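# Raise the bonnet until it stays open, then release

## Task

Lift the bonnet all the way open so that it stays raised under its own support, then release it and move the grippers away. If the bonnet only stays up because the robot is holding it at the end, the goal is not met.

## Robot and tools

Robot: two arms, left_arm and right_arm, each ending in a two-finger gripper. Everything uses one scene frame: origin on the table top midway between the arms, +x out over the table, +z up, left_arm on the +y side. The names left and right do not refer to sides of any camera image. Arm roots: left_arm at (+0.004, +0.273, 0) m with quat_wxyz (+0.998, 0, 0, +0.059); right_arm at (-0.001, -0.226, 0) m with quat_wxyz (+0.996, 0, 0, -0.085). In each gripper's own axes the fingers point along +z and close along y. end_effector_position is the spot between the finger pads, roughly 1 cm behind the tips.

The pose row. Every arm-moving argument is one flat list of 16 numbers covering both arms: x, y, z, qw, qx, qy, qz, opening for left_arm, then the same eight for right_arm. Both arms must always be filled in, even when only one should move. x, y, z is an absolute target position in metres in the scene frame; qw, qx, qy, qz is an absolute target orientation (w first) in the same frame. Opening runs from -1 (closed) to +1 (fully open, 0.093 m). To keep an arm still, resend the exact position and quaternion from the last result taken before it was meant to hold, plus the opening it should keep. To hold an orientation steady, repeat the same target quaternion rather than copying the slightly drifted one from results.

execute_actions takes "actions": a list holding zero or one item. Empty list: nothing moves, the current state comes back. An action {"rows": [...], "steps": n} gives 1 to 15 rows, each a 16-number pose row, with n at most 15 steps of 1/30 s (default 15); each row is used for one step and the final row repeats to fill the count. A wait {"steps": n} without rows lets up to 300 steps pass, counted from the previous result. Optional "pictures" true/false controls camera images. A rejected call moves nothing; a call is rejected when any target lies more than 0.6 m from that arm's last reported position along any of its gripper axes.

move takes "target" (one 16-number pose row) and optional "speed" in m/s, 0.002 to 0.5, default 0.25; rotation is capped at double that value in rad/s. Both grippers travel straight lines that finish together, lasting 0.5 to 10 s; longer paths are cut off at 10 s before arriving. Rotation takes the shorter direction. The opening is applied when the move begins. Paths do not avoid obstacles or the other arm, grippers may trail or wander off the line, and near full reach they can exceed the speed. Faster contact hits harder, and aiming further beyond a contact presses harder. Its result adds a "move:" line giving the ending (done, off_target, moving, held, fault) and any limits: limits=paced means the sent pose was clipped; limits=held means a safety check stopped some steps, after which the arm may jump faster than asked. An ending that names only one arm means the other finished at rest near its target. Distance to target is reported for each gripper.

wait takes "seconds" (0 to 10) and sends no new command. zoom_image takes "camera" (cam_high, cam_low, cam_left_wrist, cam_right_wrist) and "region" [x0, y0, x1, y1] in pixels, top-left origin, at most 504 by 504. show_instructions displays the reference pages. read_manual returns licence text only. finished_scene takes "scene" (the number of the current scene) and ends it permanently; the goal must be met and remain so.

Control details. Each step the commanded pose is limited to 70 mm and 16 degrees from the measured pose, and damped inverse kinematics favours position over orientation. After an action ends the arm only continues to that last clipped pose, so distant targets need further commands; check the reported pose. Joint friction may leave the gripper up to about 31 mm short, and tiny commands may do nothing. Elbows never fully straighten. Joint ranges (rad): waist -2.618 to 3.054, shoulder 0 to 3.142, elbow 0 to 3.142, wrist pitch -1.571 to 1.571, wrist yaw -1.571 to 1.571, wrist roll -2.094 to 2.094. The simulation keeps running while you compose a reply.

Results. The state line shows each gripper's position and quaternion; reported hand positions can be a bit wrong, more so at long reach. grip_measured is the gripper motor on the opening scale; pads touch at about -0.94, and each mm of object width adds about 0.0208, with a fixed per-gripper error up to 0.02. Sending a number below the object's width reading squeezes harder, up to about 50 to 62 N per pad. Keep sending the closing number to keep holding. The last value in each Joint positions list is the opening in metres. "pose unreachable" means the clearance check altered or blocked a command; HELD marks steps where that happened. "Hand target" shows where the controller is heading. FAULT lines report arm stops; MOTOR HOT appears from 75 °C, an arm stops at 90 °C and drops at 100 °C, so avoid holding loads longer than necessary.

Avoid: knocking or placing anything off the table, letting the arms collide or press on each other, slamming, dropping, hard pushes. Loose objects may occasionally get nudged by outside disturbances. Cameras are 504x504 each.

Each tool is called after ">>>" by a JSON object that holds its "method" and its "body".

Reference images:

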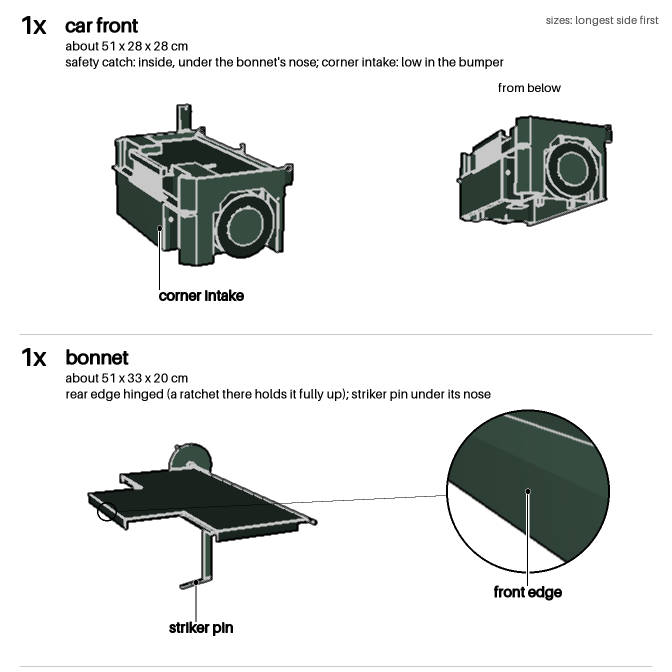

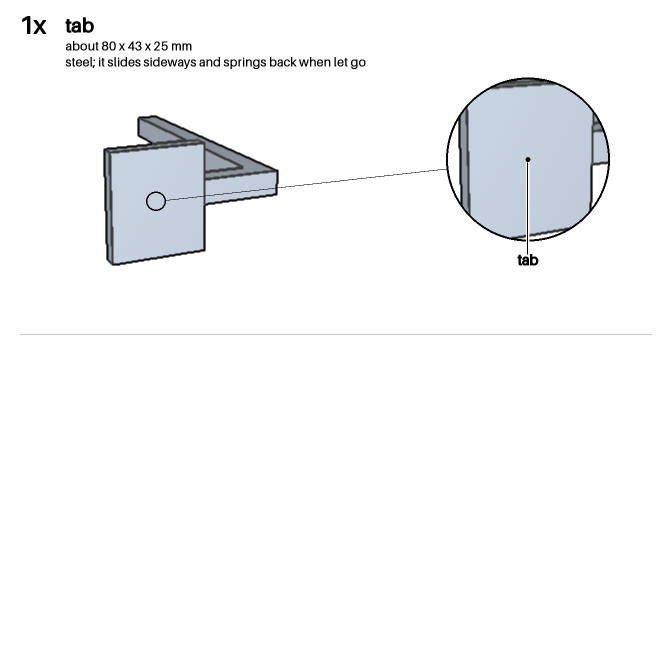

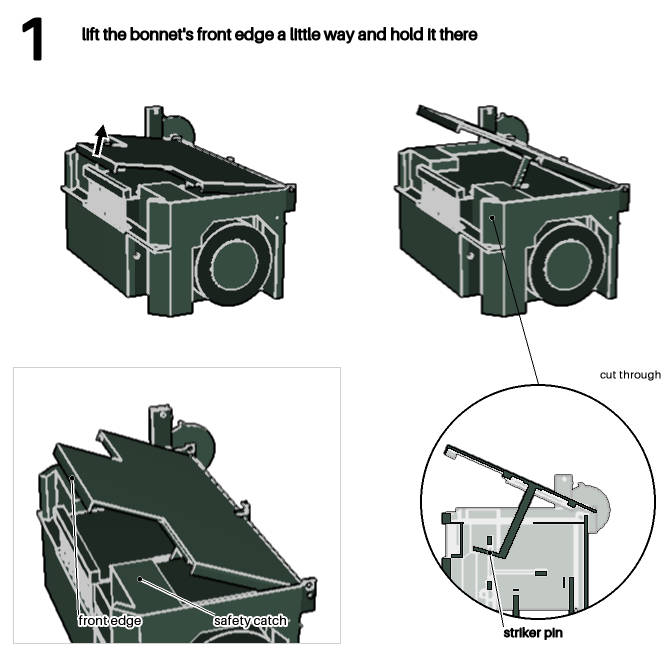

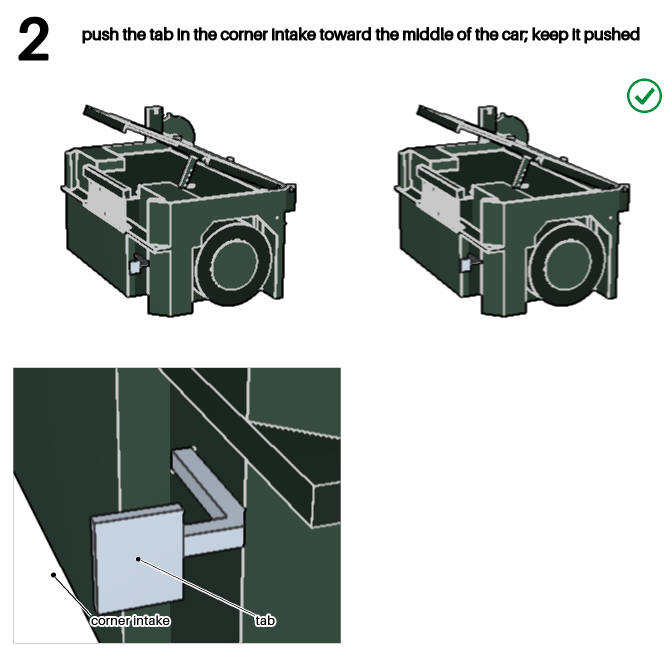

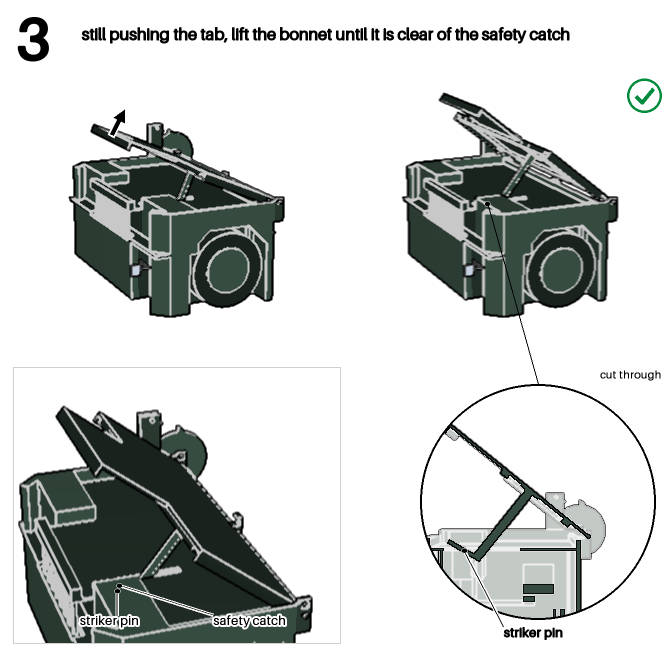

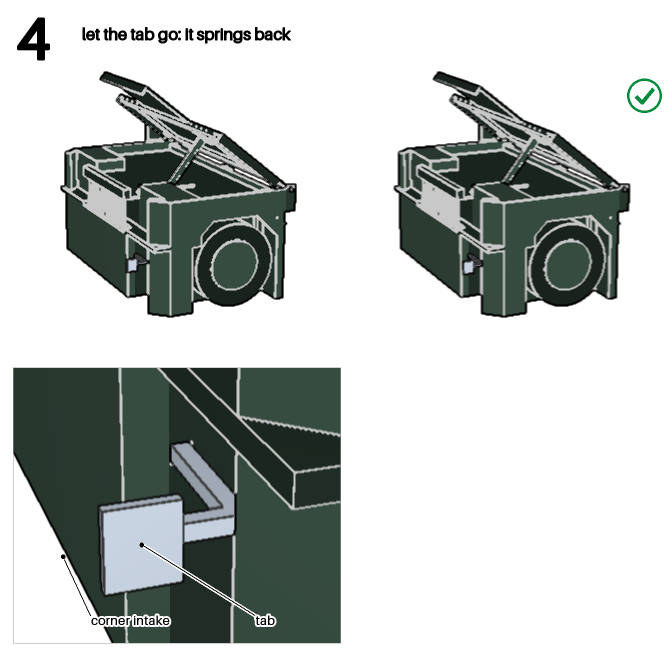

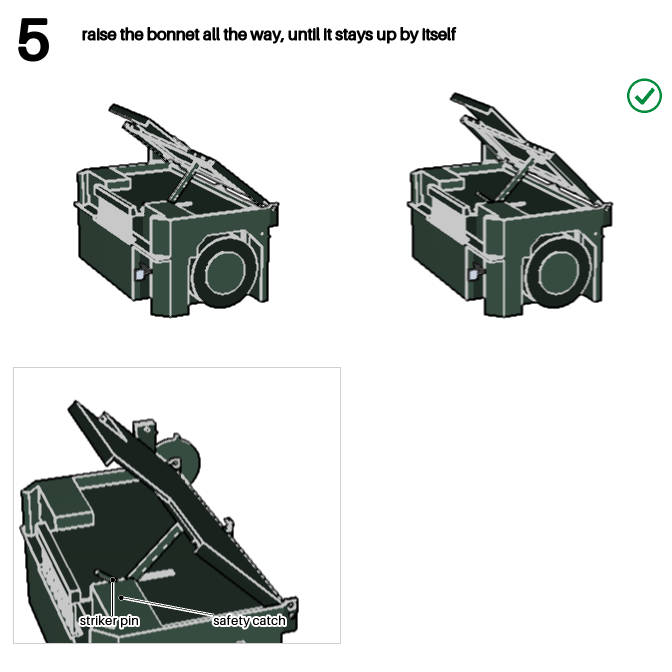

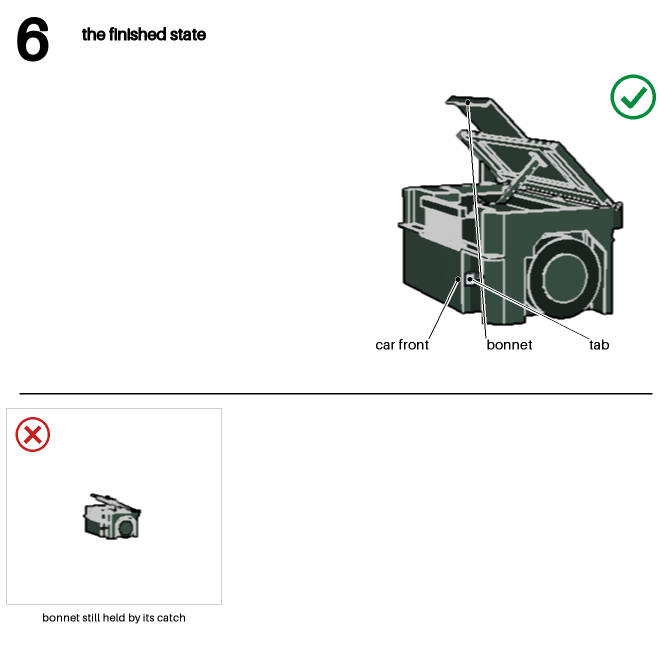

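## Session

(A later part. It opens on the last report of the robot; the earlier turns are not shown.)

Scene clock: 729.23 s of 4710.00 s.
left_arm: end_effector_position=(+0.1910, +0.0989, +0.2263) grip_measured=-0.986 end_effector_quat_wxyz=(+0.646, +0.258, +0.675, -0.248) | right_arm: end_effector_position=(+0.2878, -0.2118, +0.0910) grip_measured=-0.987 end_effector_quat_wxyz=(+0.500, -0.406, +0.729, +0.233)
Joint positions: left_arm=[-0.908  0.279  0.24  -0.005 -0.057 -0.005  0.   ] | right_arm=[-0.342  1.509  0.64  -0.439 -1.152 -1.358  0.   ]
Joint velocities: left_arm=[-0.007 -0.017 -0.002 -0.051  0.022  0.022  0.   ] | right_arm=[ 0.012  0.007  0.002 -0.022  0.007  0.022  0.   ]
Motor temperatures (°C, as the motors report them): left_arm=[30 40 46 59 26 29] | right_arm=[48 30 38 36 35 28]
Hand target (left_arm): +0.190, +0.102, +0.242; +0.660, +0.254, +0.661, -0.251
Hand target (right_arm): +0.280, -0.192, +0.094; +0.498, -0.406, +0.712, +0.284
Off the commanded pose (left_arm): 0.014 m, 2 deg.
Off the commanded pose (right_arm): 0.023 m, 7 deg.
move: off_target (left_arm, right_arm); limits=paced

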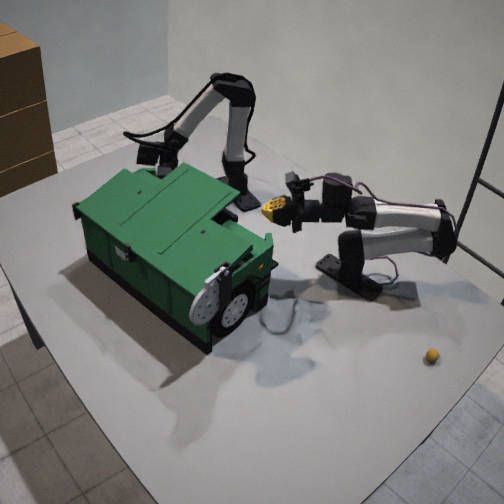

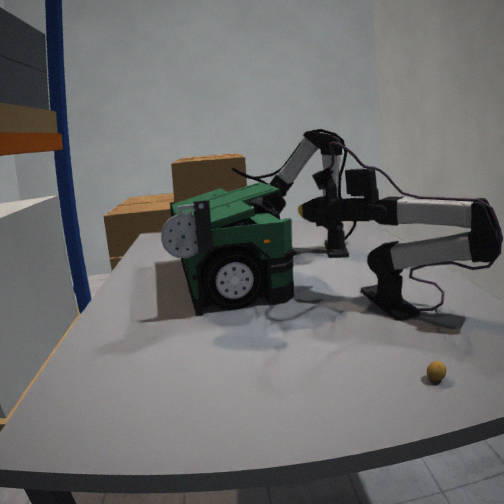

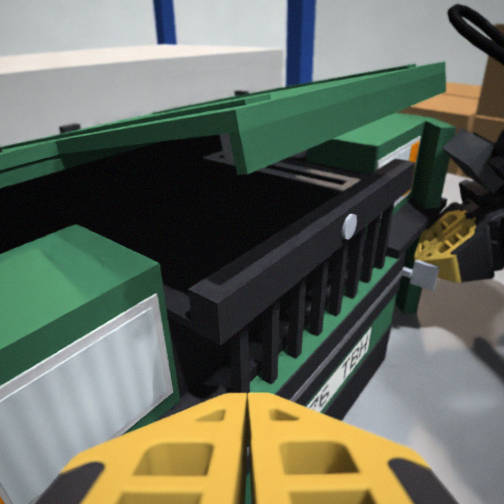

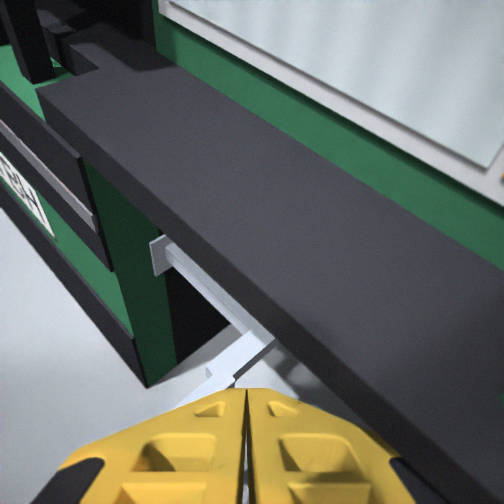

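>>> {"method": "move", "body": {"target": [0.283,0.01,0.243,0.66,0.253,0.66,-0.253,-1,0.28,-0.19,0.094,0.497,-0.41,0.709,0.287,-1], "speed": 0.1}}

>>> {"method": "move", "body": {"target": [0.288,0.008,0.32,0.716,0.274,0.599,-0.23,-1,0.28,-0.15,0.094,0.497,-0.41,0.709,0.287,-1], "speed": 0.05}}

Scene clock: 734.70 s of 4710.00 s.
left_arm: end_effector_position=(+0.2453, -0.0023, +0.2133) grip_measured=-0.987 end_effector_quat_wxyz=(+0.603, +0.319, +0.667, -0.299) | right_arm: end_effector_position=(+0.2877, -0.2119, +0.0909) grip_measured=-0.987 end_effector_quat_wxyz=(+0.501, -0.406, +0.728, +0.233)
Joint positions: left_arm=[-0.925  1.096  0.394  0.608  0.101 -0.005  0.   ] | right_arm=[-0.344  1.512  0.64  -0.439 -1.156 -1.361  0.   ]
Joint velocities: left_arm=[-0.012  0.012 -0.012  0.022  0.022 -0.007  0.   ] | right_arm=[ 0.002 -0.017  0.012  0.051 -0.022  0.081  0.   ]
Motor temperatures (°C, as the motors report them): left_arm=[30 39 47 59 26 29] | right_arm=[47 30 38 35 35 28]
Hand target (left_arm): +0.278, +0.013, +0.242; +0.657, +0.255, +0.662, -0.256
Hand target (right_arm): +0.280, -0.192, +0.094; +0.498, -0.406, +0.711, +0.284
Off the commanded pose (left_arm): 0.050 m, 11 deg.
Off the commanded pose (right_arm): 0.023 m, 7 deg.
After step 90, 0.83 s passed at rest.
move: off_target (left_arm, right_arm)

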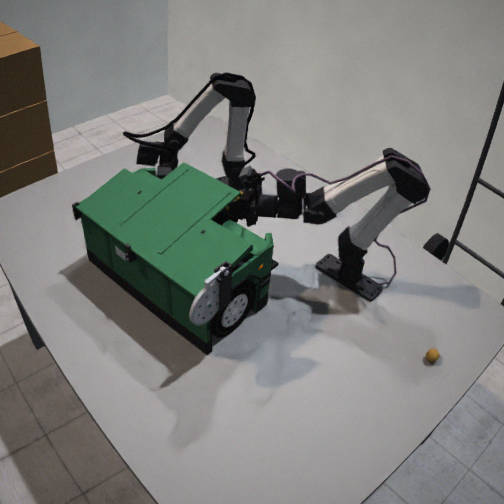

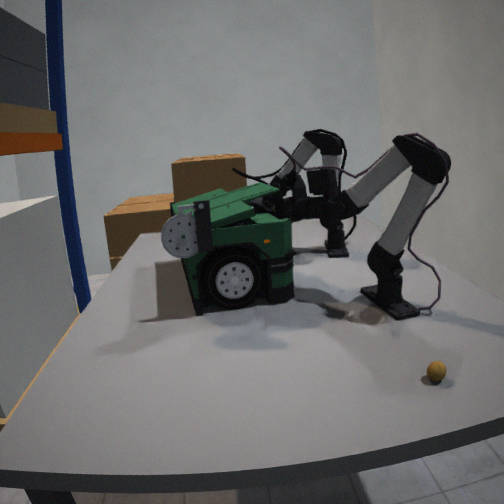

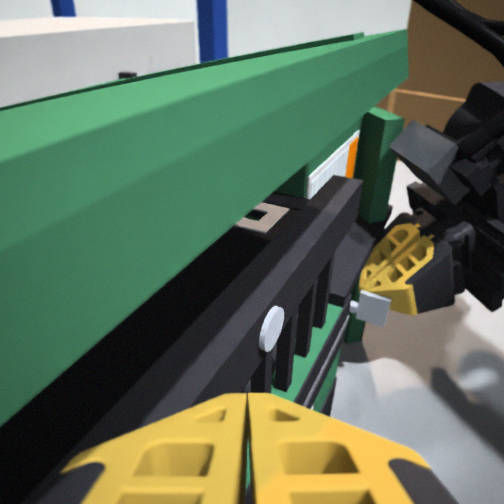

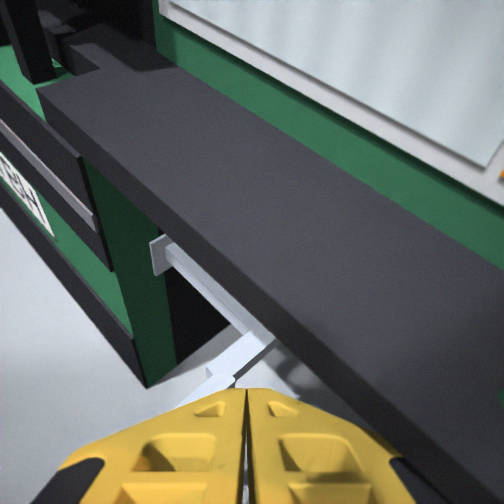

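Scene clock: 742.80 s of 4710.00 s.
left_arm: end_effector_position=(+0.2867, +0.0128, +0.3289) grip_measured=-0.986 end_effector_quat_wxyz=(+0.718, +0.270, +0.597, -0.234) | right_arm: end_effector_position=(+0.2905, -0.2090, +0.0908) grip_measured=-0.988 end_effector_quat_wxyz=(+0.490, -0.371, +0.761, +0.209)
Joint positions: left_arm=[-0.867  1.089  0.637  0.594 -0.007  0.111  0.   ] | right_arm=[-0.3    1.398  0.551 -0.255 -1.065 -1.097  0.   ]
Joint velocities: left_arm=[-0.007 -0.022  0.002  0.051 -0.051 -0.081  0.   ] | right_arm=[ 0.007  0.022  0.007 -0.022  0.022 -0.022  0.   ]
Motor temperatures (°C, as the motors report them): left_arm=[30 38 48 62 26 29] | right_arm=[48 31 38 35 35 28]
Hand target (left_arm): +0.286, +0.010, +0.320; +0.716, +0.274, +0.599, -0.232
Hand target (right_arm): +0.273, -0.159, +0.094; +0.493, -0.409, +0.711, +0.290
Off the commanded pose (left_arm): 0.010 m, 1 deg.
Off the commanded pose (right_arm): 0.060 m, 12 deg.
move: off_target (right_arm); limits=paced

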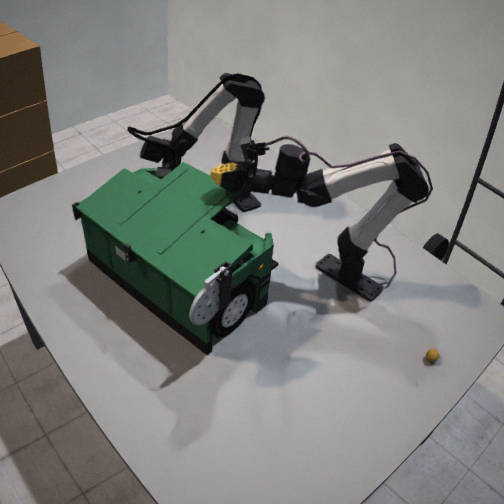

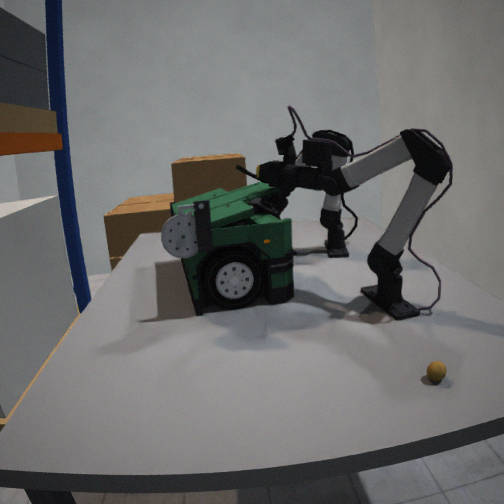

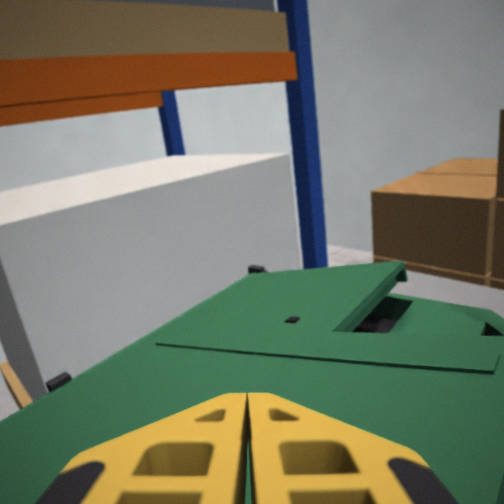

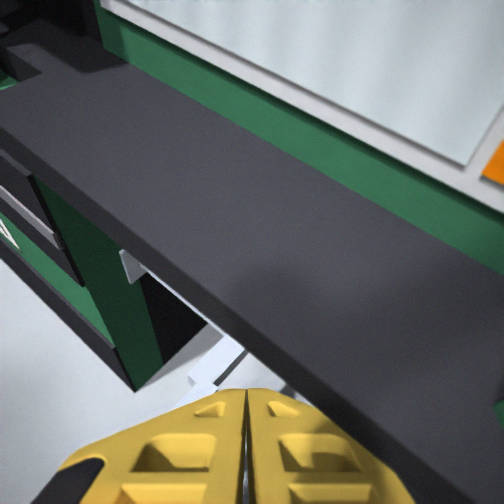

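>>> {"method": "move", "body": {"target": [0.225,0.065,0.27,0.68,0.26,0.64,-0.245,-1,0.28,-0.17,0.094,0.497,-0.41,0.709,0.287,-1], "speed": 0.15}}

>>> {"method": "move", "body": {"target": [0.245,0.045,0.245,0.68,0.26,0.64,-0.245,-1,0.28,-0.17,0.094,0.497,-0.41,0.709,0.287,-1], "speed": 0.08}}

Scene clock: 749.10 s of 4710.00 s.
left_arm: end_effector_position=(+0.2288, +0.0642, +0.2726) grip_measured=-0.986 end_effector_quat_wxyz=(+0.680, +0.263, +0.641, -0.241) | right_arm: end_effector_position=(+0.2901, -0.2103, +0.0909) grip_measured=-0.988 end_effector_quat_wxyz=(+0.495, -0.379, +0.753, +0.210)
Joint positions: left_arm=[-0.894  0.668  0.371  0.338 -0.046  0.051  0.   ] | right_arm=[-0.312  1.416  0.56  -0.274 -1.086 -1.144  0.   ]
Joint velocities: left_arm=[-0.007  0.012  0.002 -0.007 -0.051  0.022  0.   ] | right_arm=[-0.017 -0.002  0.002  0.007  0.022  0.007  0.   ]
Motor temperatures (°C, as the motors report them): left_arm=[29 37 47 61 26 29] | right_arm=[49 31 38 35 36 28]
Hand target (left_arm): +0.225, +0.065, +0.270; +0.680, +0.260, +0.640, -0.245
Hand target (right_arm): +0.278, -0.175, +0.095; +0.499, -0.404, +0.713, +0.284
Off the commanded pose (left_arm): 0.005 m, 1 deg.
Off the commanded pose (right_arm): 0.042 m, 11 deg.
After step 90, 1.93 s passed at rest.
move: off_target (right_arm)

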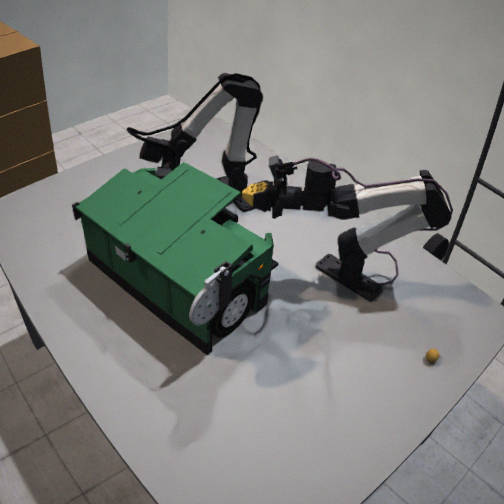

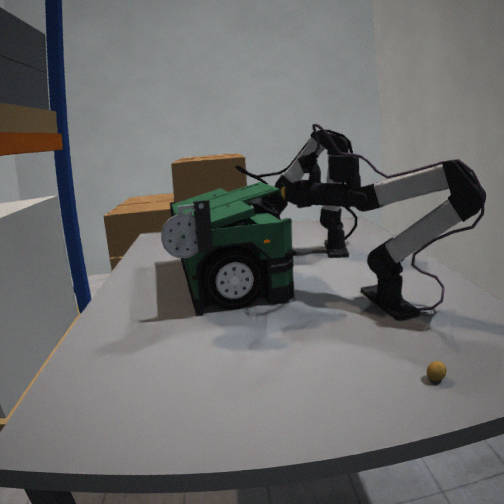

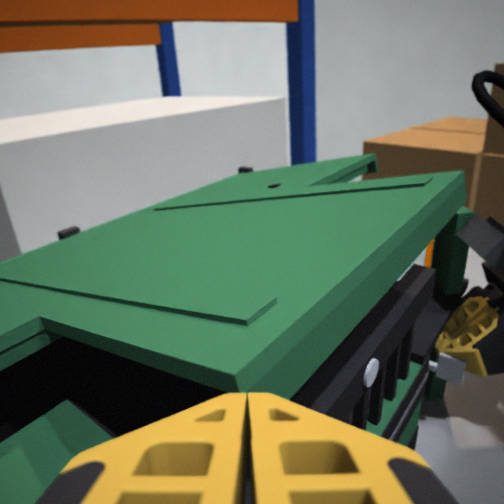

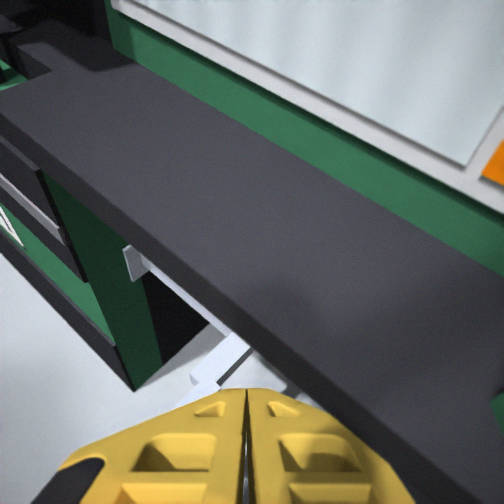

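Scene clock: 750.60 s of 4710.00 s.
left_arm: end_effector_position=(+0.2313, +0.0618, +0.2727) grip_measured=-0.986 end_effector_quat_wxyz=(+0.717, +0.242, +0.602, -0.255) | right_arm: end_effector_position=(+0.2899, -0.2095, +0.0909) grip_measured=-0.988 end_effector_quat_wxyz=(+0.499, -0.382, +0.748, +0.213)
Joint positions: left_arm=[-0.899  0.742  0.271  0.63  -0.055  0.05   0.   ] | right_arm=[-0.315  1.425  0.56  -0.271 -1.101 -1.16   0.   ]
Joint velocities: left_arm=[ 0.012  0.002 -0.012  0.051 -0.007  0.022  0.   ] | right_arm=[-0.007 -0.007 -0.012  0.081 -0.007 -0.081  0.   ]
Motor temperatures (°C, as the motors report them): left_arm=[29 37 47 61 26 29] | right_arm=[48 31 38 35 36 28]
Hand target (left_arm): +0.241, +0.049, +0.244; +0.680, +0.260, +0.640, -0.245
Hand target (right_arm): +0.278, -0.175, +0.094; +0.498, -0.405, +0.712, +0.285
Off the commanded pose (left_arm): 0.035 m, 7 deg.
Off the commanded pose (right_arm): 0.041 m, 10 deg.
move: off_target (left_arm, right_arm)

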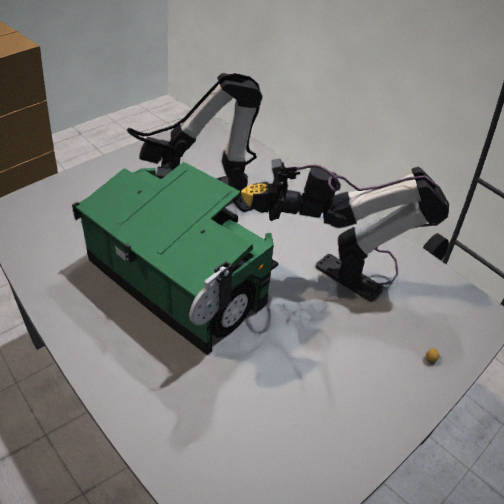

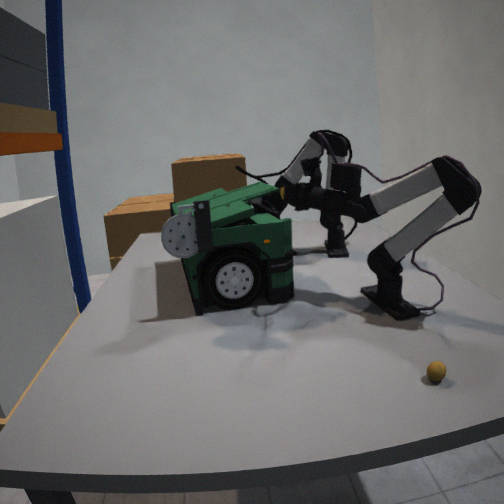

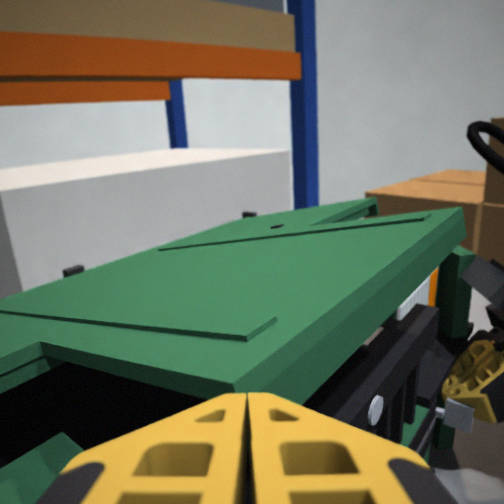

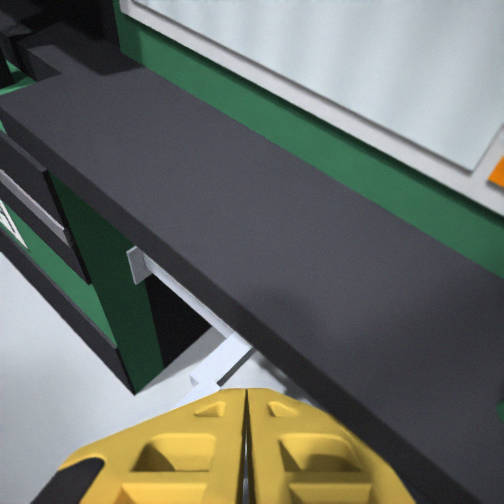

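>>> {"method": "move", "body": {"target": [0.20,0.09,0.265,0.68,0.26,0.64,-0.245,-1,0.28,-0.17,0.094,0.497,-0.41,0.709,0.287,-1], "speed": 0.1}}

>>> {"method": "move", "body": {"target": [0.21,0.08,0.235,0.68,0.26,0.64,-0.245,-1,0.28,-0.17,0.094,0.497,-0.41,0.709,0.287,-1], "speed": 0.08}}

Scene clock: 756.60 s of 4710.00 s.
left_arm: end_effector_position=(+0.2033, +0.0894, +0.2475) grip_measured=-0.986 end_effector_quat_wxyz=(+0.667, +0.267, +0.655, -0.234) | right_arm: end_effector_position=(+0.2901, -0.2100, +0.0911) grip_measured=-0.988 end_effector_quat_wxyz=(+0.500, -0.382, +0.747, +0.212)
Joint positions: left_arm=[-0.899  0.411  0.284  0.127 -0.055  0.05   0.   ] | right_arm=[-0.317  1.425  0.56  -0.27  -1.102 -1.161  0.   ]
Joint velocities: left_arm=[ 0.007 -0.002  0.002 -0.007  0.037 -0.066  0.   ] | right_arm=[-0.007 -0.007  0.022 -0.007 -0.037  0.007  0.   ]
Motor temperatures (°C, as the motors report them): left_arm=[29 37 47 59 26 29] | right_arm=[47 30 38 34 36 28]
Hand target (left_arm): +0.200, +0.091, +0.265; +0.680, +0.260, +0.640, -0.245
Hand target (right_arm): +0.278, -0.175, +0.094; +0.498, -0.405, +0.712, +0.284
Off the commanded pose (left_arm): 0.018 m, 3 deg.
Off the commanded pose (right_arm): 0.041 m, 10 deg.
After step 90, 1.47 s passed at rest.
move: off_target (left_arm, right_arm)

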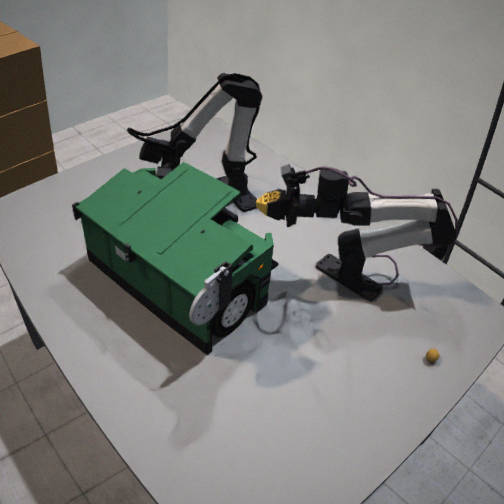

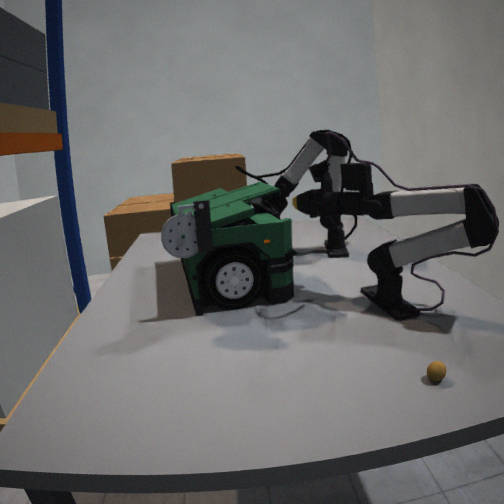

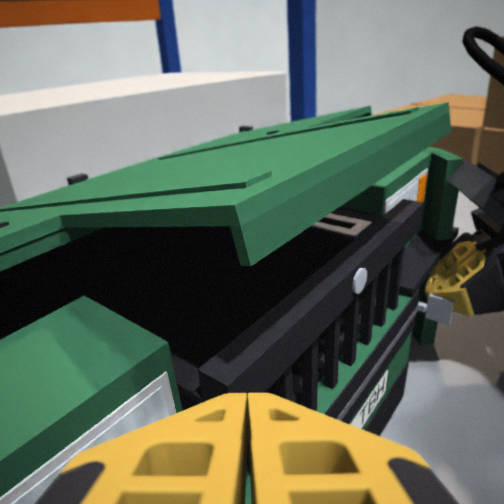

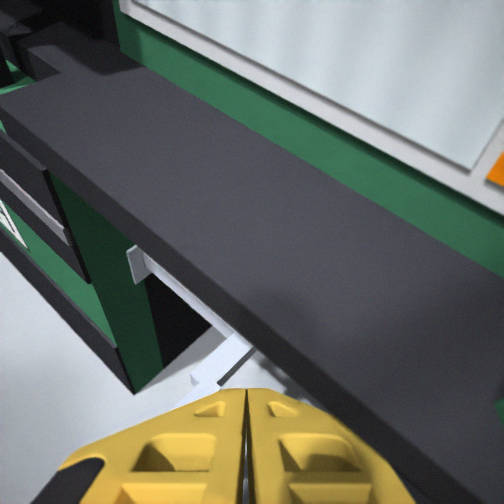

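Scene clock: 758.23 s of 4710.00 s.
left_arm: end_effector_position=(+0.2101, +0.0826, +0.2420) grip_measured=-0.986 end_effector_quat_wxyz=(+0.685, +0.259, +0.637, -0.242) | right_arm: end_effector_position=(+0.2901, -0.2100, +0.0911) grip_measured=-0.988 end_effector_quat_wxyz=(+0.500, -0.382, +0.747, +0.212)
Joint positions: left_arm=[-0.899  0.485  0.214  0.326 -0.055  0.05   0.   ] | right_arm=[-0.317  1.425  0.56  -0.27  -1.102 -1.162  0.   ]
Joint velocities: left_arm=[-0.002 -0.017 -0.022 -0.007 -0.037 -0.022  0.   ] | right_arm=[-0.007 -0.007 -0.017  0.051 -0.007  0.022  0.   ]
Motor temperatures (°C, as the motors report them): left_arm=[29 36 47 59 26 29] | right_arm=[47 30 38 34 36 28]
Hand target (left_arm): +0.210, +0.080, +0.235; +0.680, +0.260, +0.640, -0.245
Hand target (right_arm): +0.278, -0.175, +0.094; +0.498, -0.405, +0.712, +0.285
Off the commanded pose (left_arm): 0.008 m, 1 deg.
Off the commanded pose (right_arm): 0.041 m, 10 deg.
move: off_target (right_arm)

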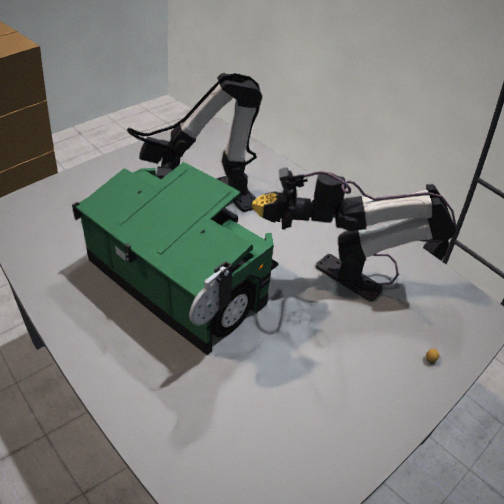

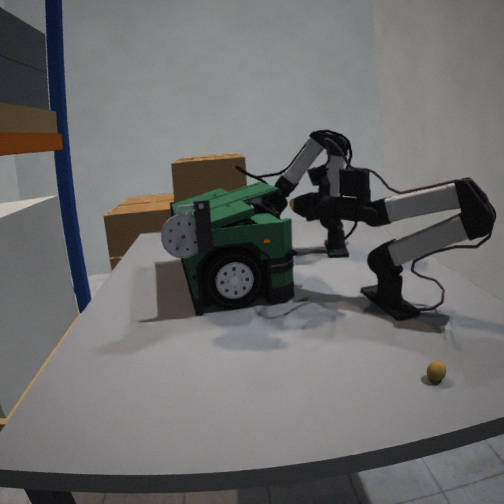

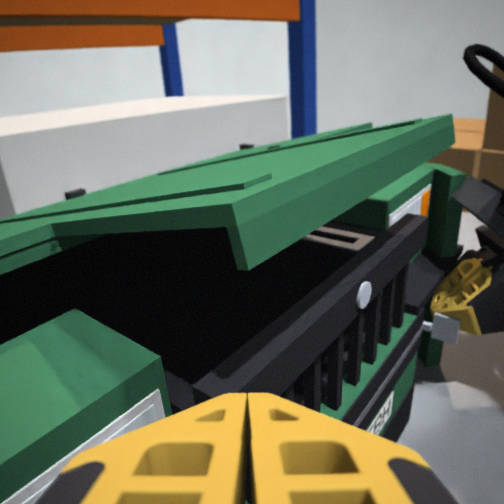

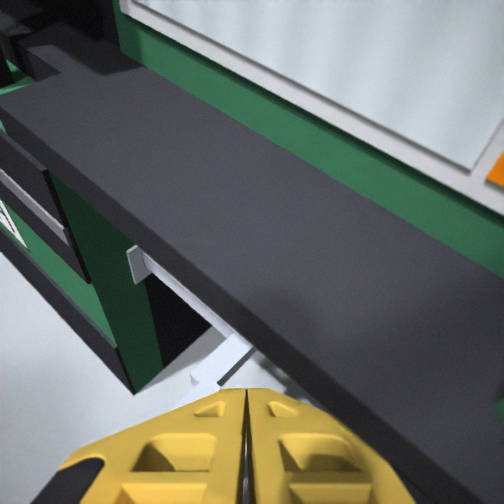

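>>> {"method": "move", "body": {"target": [0.25,0.043,0.235,0.68,0.26,0.64,-0.245,-1,0.28,-0.17,0.094,0.497,-0.41,0.709,0.287,-1], "speed": 0.05}}

Scene clock: 766.23 s of 4710.00 s.
left_arm: end_effector_position=(+0.2412, +0.0434, +0.2178) grip_measured=-0.986 end_effector_quat_wxyz=(+0.664, +0.278, +0.649, -0.247) | right_arm: end_effector_position=(+0.2901, -0.2100, +0.0911) grip_measured=-0.988 end_effector_quat_wxyz=(+0.500, -0.382, +0.747, +0.212)
Joint positions: left_arm=[-0.899  0.912  0.242  0.673 -0.02   0.048  0.   ] | right_arm=[-0.317  1.425  0.56  -0.27  -1.102 -1.162  0.   ]
Joint velocities: left_arm=[-0.007  0.032  0.007 -0.051 -0.007 -0.051  0.   ] | right_arm=[-0.007  0.012  0.007 -0.051 -0.081  0.037  0.   ]
Motor temperatures (°C, as the motors report them): left_arm=[29 36 47 59 26 29] | right_arm=[46 30 39 34 36 28]
Hand target (left_arm): +0.250, +0.043, +0.234; +0.680, +0.260, +0.640, -0.245
Hand target (right_arm): +0.278, -0.175, +0.094; +0.498, -0.405, +0.712, +0.285
Off the commanded pose (left_arm): 0.019 m, 3 deg.
Off the commanded pose (right_arm): 0.041 m, 10 deg.
After step 90, 2.97 s passed at rest.
move: off_target (left_arm, right_arm)

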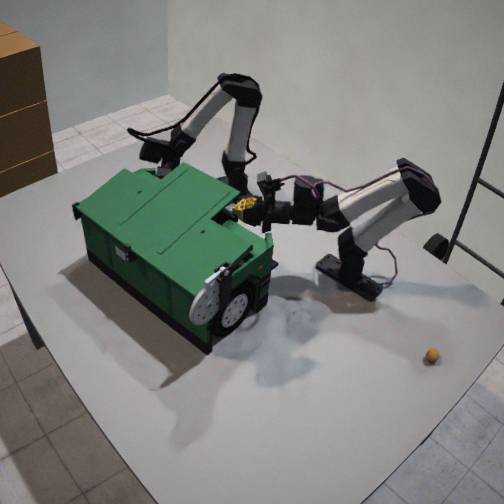

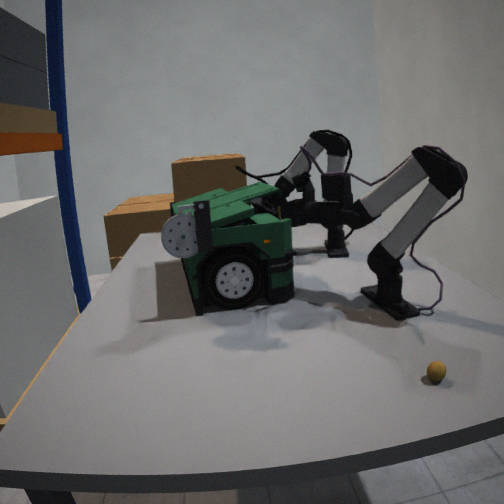

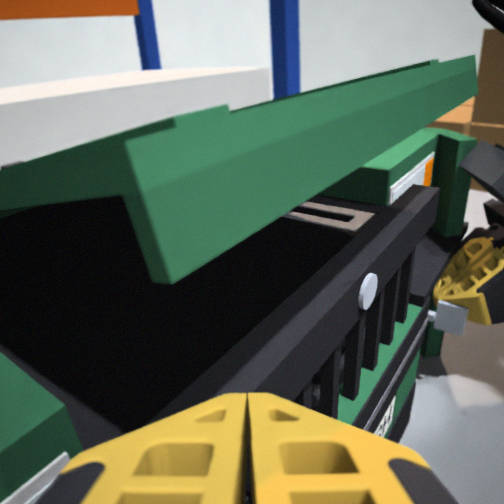

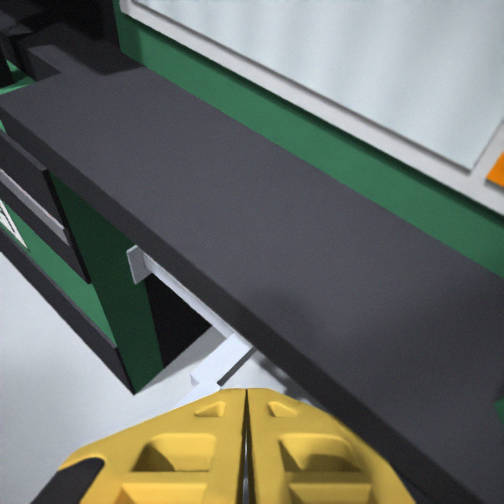

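>>> {"method": "move", "body": {"target": [0.25,0.04,0.257,0.68,0.26,0.64,-0.245,-1,0.28,-0.17,0.094,0.497,-0.41,0.709,0.287,-1], "speed": 0.05}}

Scene clock: 779.63 s of 4710.00 s.
left_arm: end_effector_position=(+0.2416, +0.0392, +0.2190) grip_measured=-0.986 end_effector_quat_wxyz=(+0.639, +0.289, +0.670, -0.244) | right_arm: end_effector_position=(+0.2901, -0.2100, +0.0911) grip_measured=-0.988 end_effector_quat_wxyz=(+0.500, -0.383, +0.747, +0.212)
Joint positions: left_arm=[-0.904  0.888  0.309  0.516 -0.015  0.042  0.   ] | right_arm=[-0.317  1.425  0.56  -0.27  -1.102 -1.162  0.   ]
Joint velocities: left_arm=[-0.007 -0.017  0.017  0.037 -0.037  0.022  0.   ] | right_arm=[ 0.007  0.017 -0.032 -0.066 -0.081  0.022  0.   ]
Motor temperatures (°C, as the motors report them): left_arm=[29 34 48 59 26 29] | right_arm=[46 30 39 33 36 28]
Hand target (left_arm): +0.247, +0.042, +0.257; +0.680, +0.260, +0.640, -0.246
Hand target (right_arm): +0.278, -0.175, +0.094; +0.498, -0.405, +0.712, +0.284
Off the commanded pose (left_arm): 0.039 m, 7 deg.
Off the commanded pose (right_arm): 0.041 m, 10 deg.
After step 90, 8.40 s passed at rest.
move: off_target (left_arm, right_arm)

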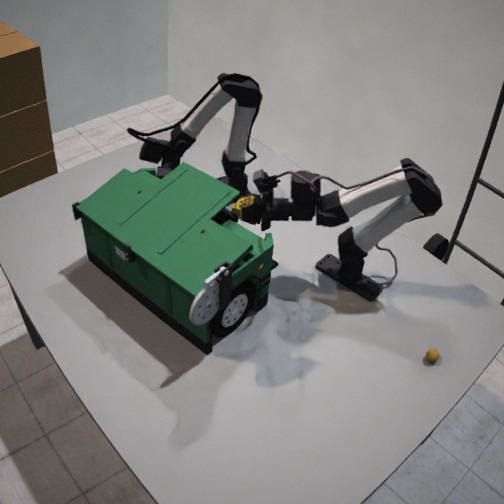

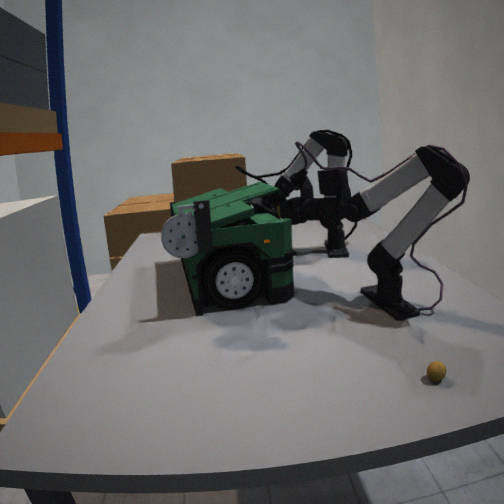

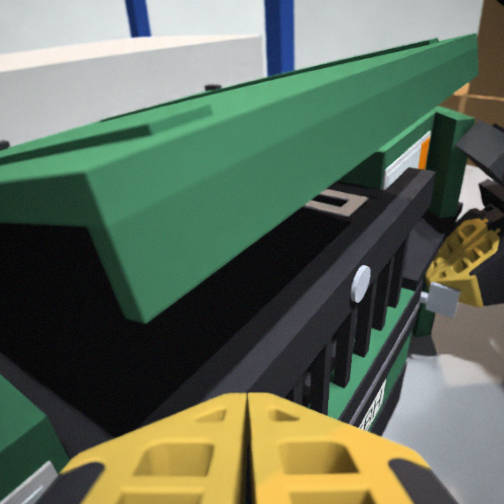

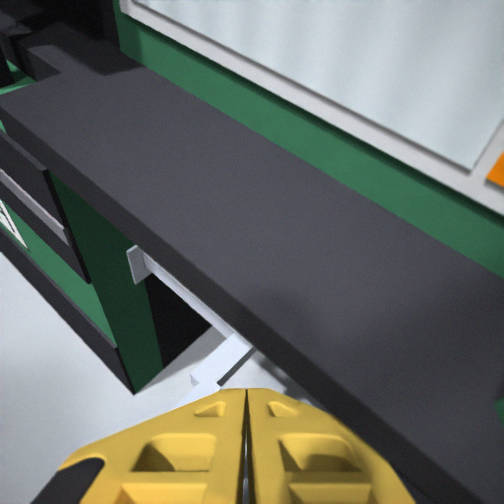

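>>> {"method": "move", "body": {"target": [0.255,0.03,0.30,0.735,0.28,0.575,-0.22,-1,0.28,-0.17,0.094,0.497,-0.41,0.709,0.287,-1], "speed": 0.05}}

Scene clock: 786.57 s of 4710.00 s.
left_arm: end_effector_position=(+0.2480, +0.0374, +0.2454) grip_measured=-0.986 end_effector_quat_wxyz=(+0.681, +0.306, +0.632, -0.209) | right_arm: end_effector_position=(+0.2901, -0.2100, +0.0912) grip_measured=-0.988 end_effector_quat_wxyz=(+0.500, -0.383, +0.747, +0.212)
Joint positions: left_arm=[-0.908  0.908  0.346  0.577 -0.04   0.155  0.   ] | right_arm=[-0.317  1.425  0.56  -0.27  -1.102 -1.162  0.   ]
Joint velocities: left_arm=[ 0.012  0.022 -0.012 -0.095 -0.066  0.022  0.   ] | right_arm=[ 0.012 -0.007 -0.022  0.066 -0.051 -0.007  0.   ]
Motor temperatures (°C, as the motors report them): left_arm=[29 34 49 60 26 29] | right_arm=[45 30 39 33 36 28]
Hand target (left_arm): +0.249, +0.036, +0.298; +0.734, +0.280, +0.578, -0.222
Hand target (right_arm): +0.278, -0.175, +0.094; +0.498, -0.405, +0.712, +0.284
Off the commanded pose (left_arm): 0.056 m, 10 deg.
Off the commanded pose (right_arm): 0.041 m, 10 deg.
After step 90, 0.97 s passed at rest.
move: off_target (left_arm, right_arm)

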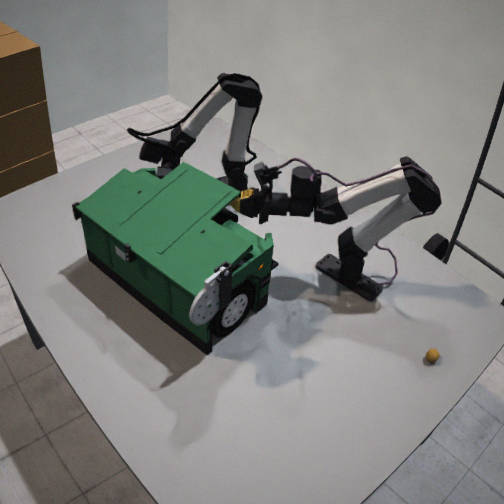

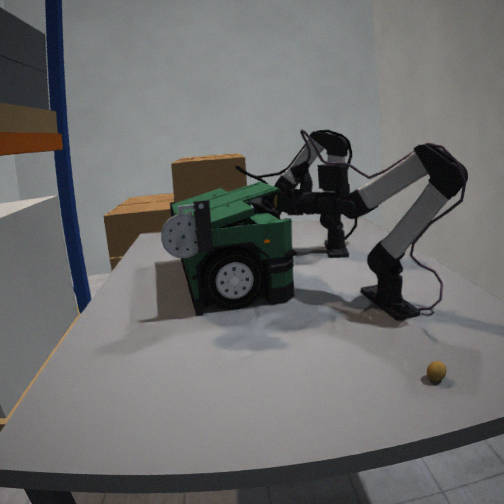

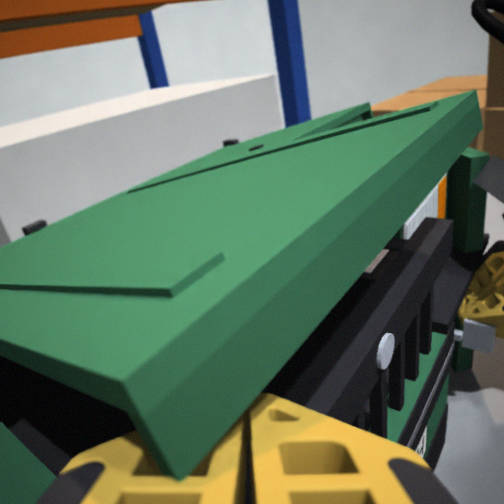

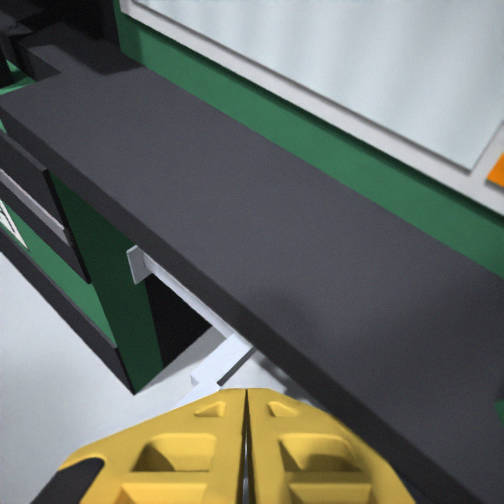

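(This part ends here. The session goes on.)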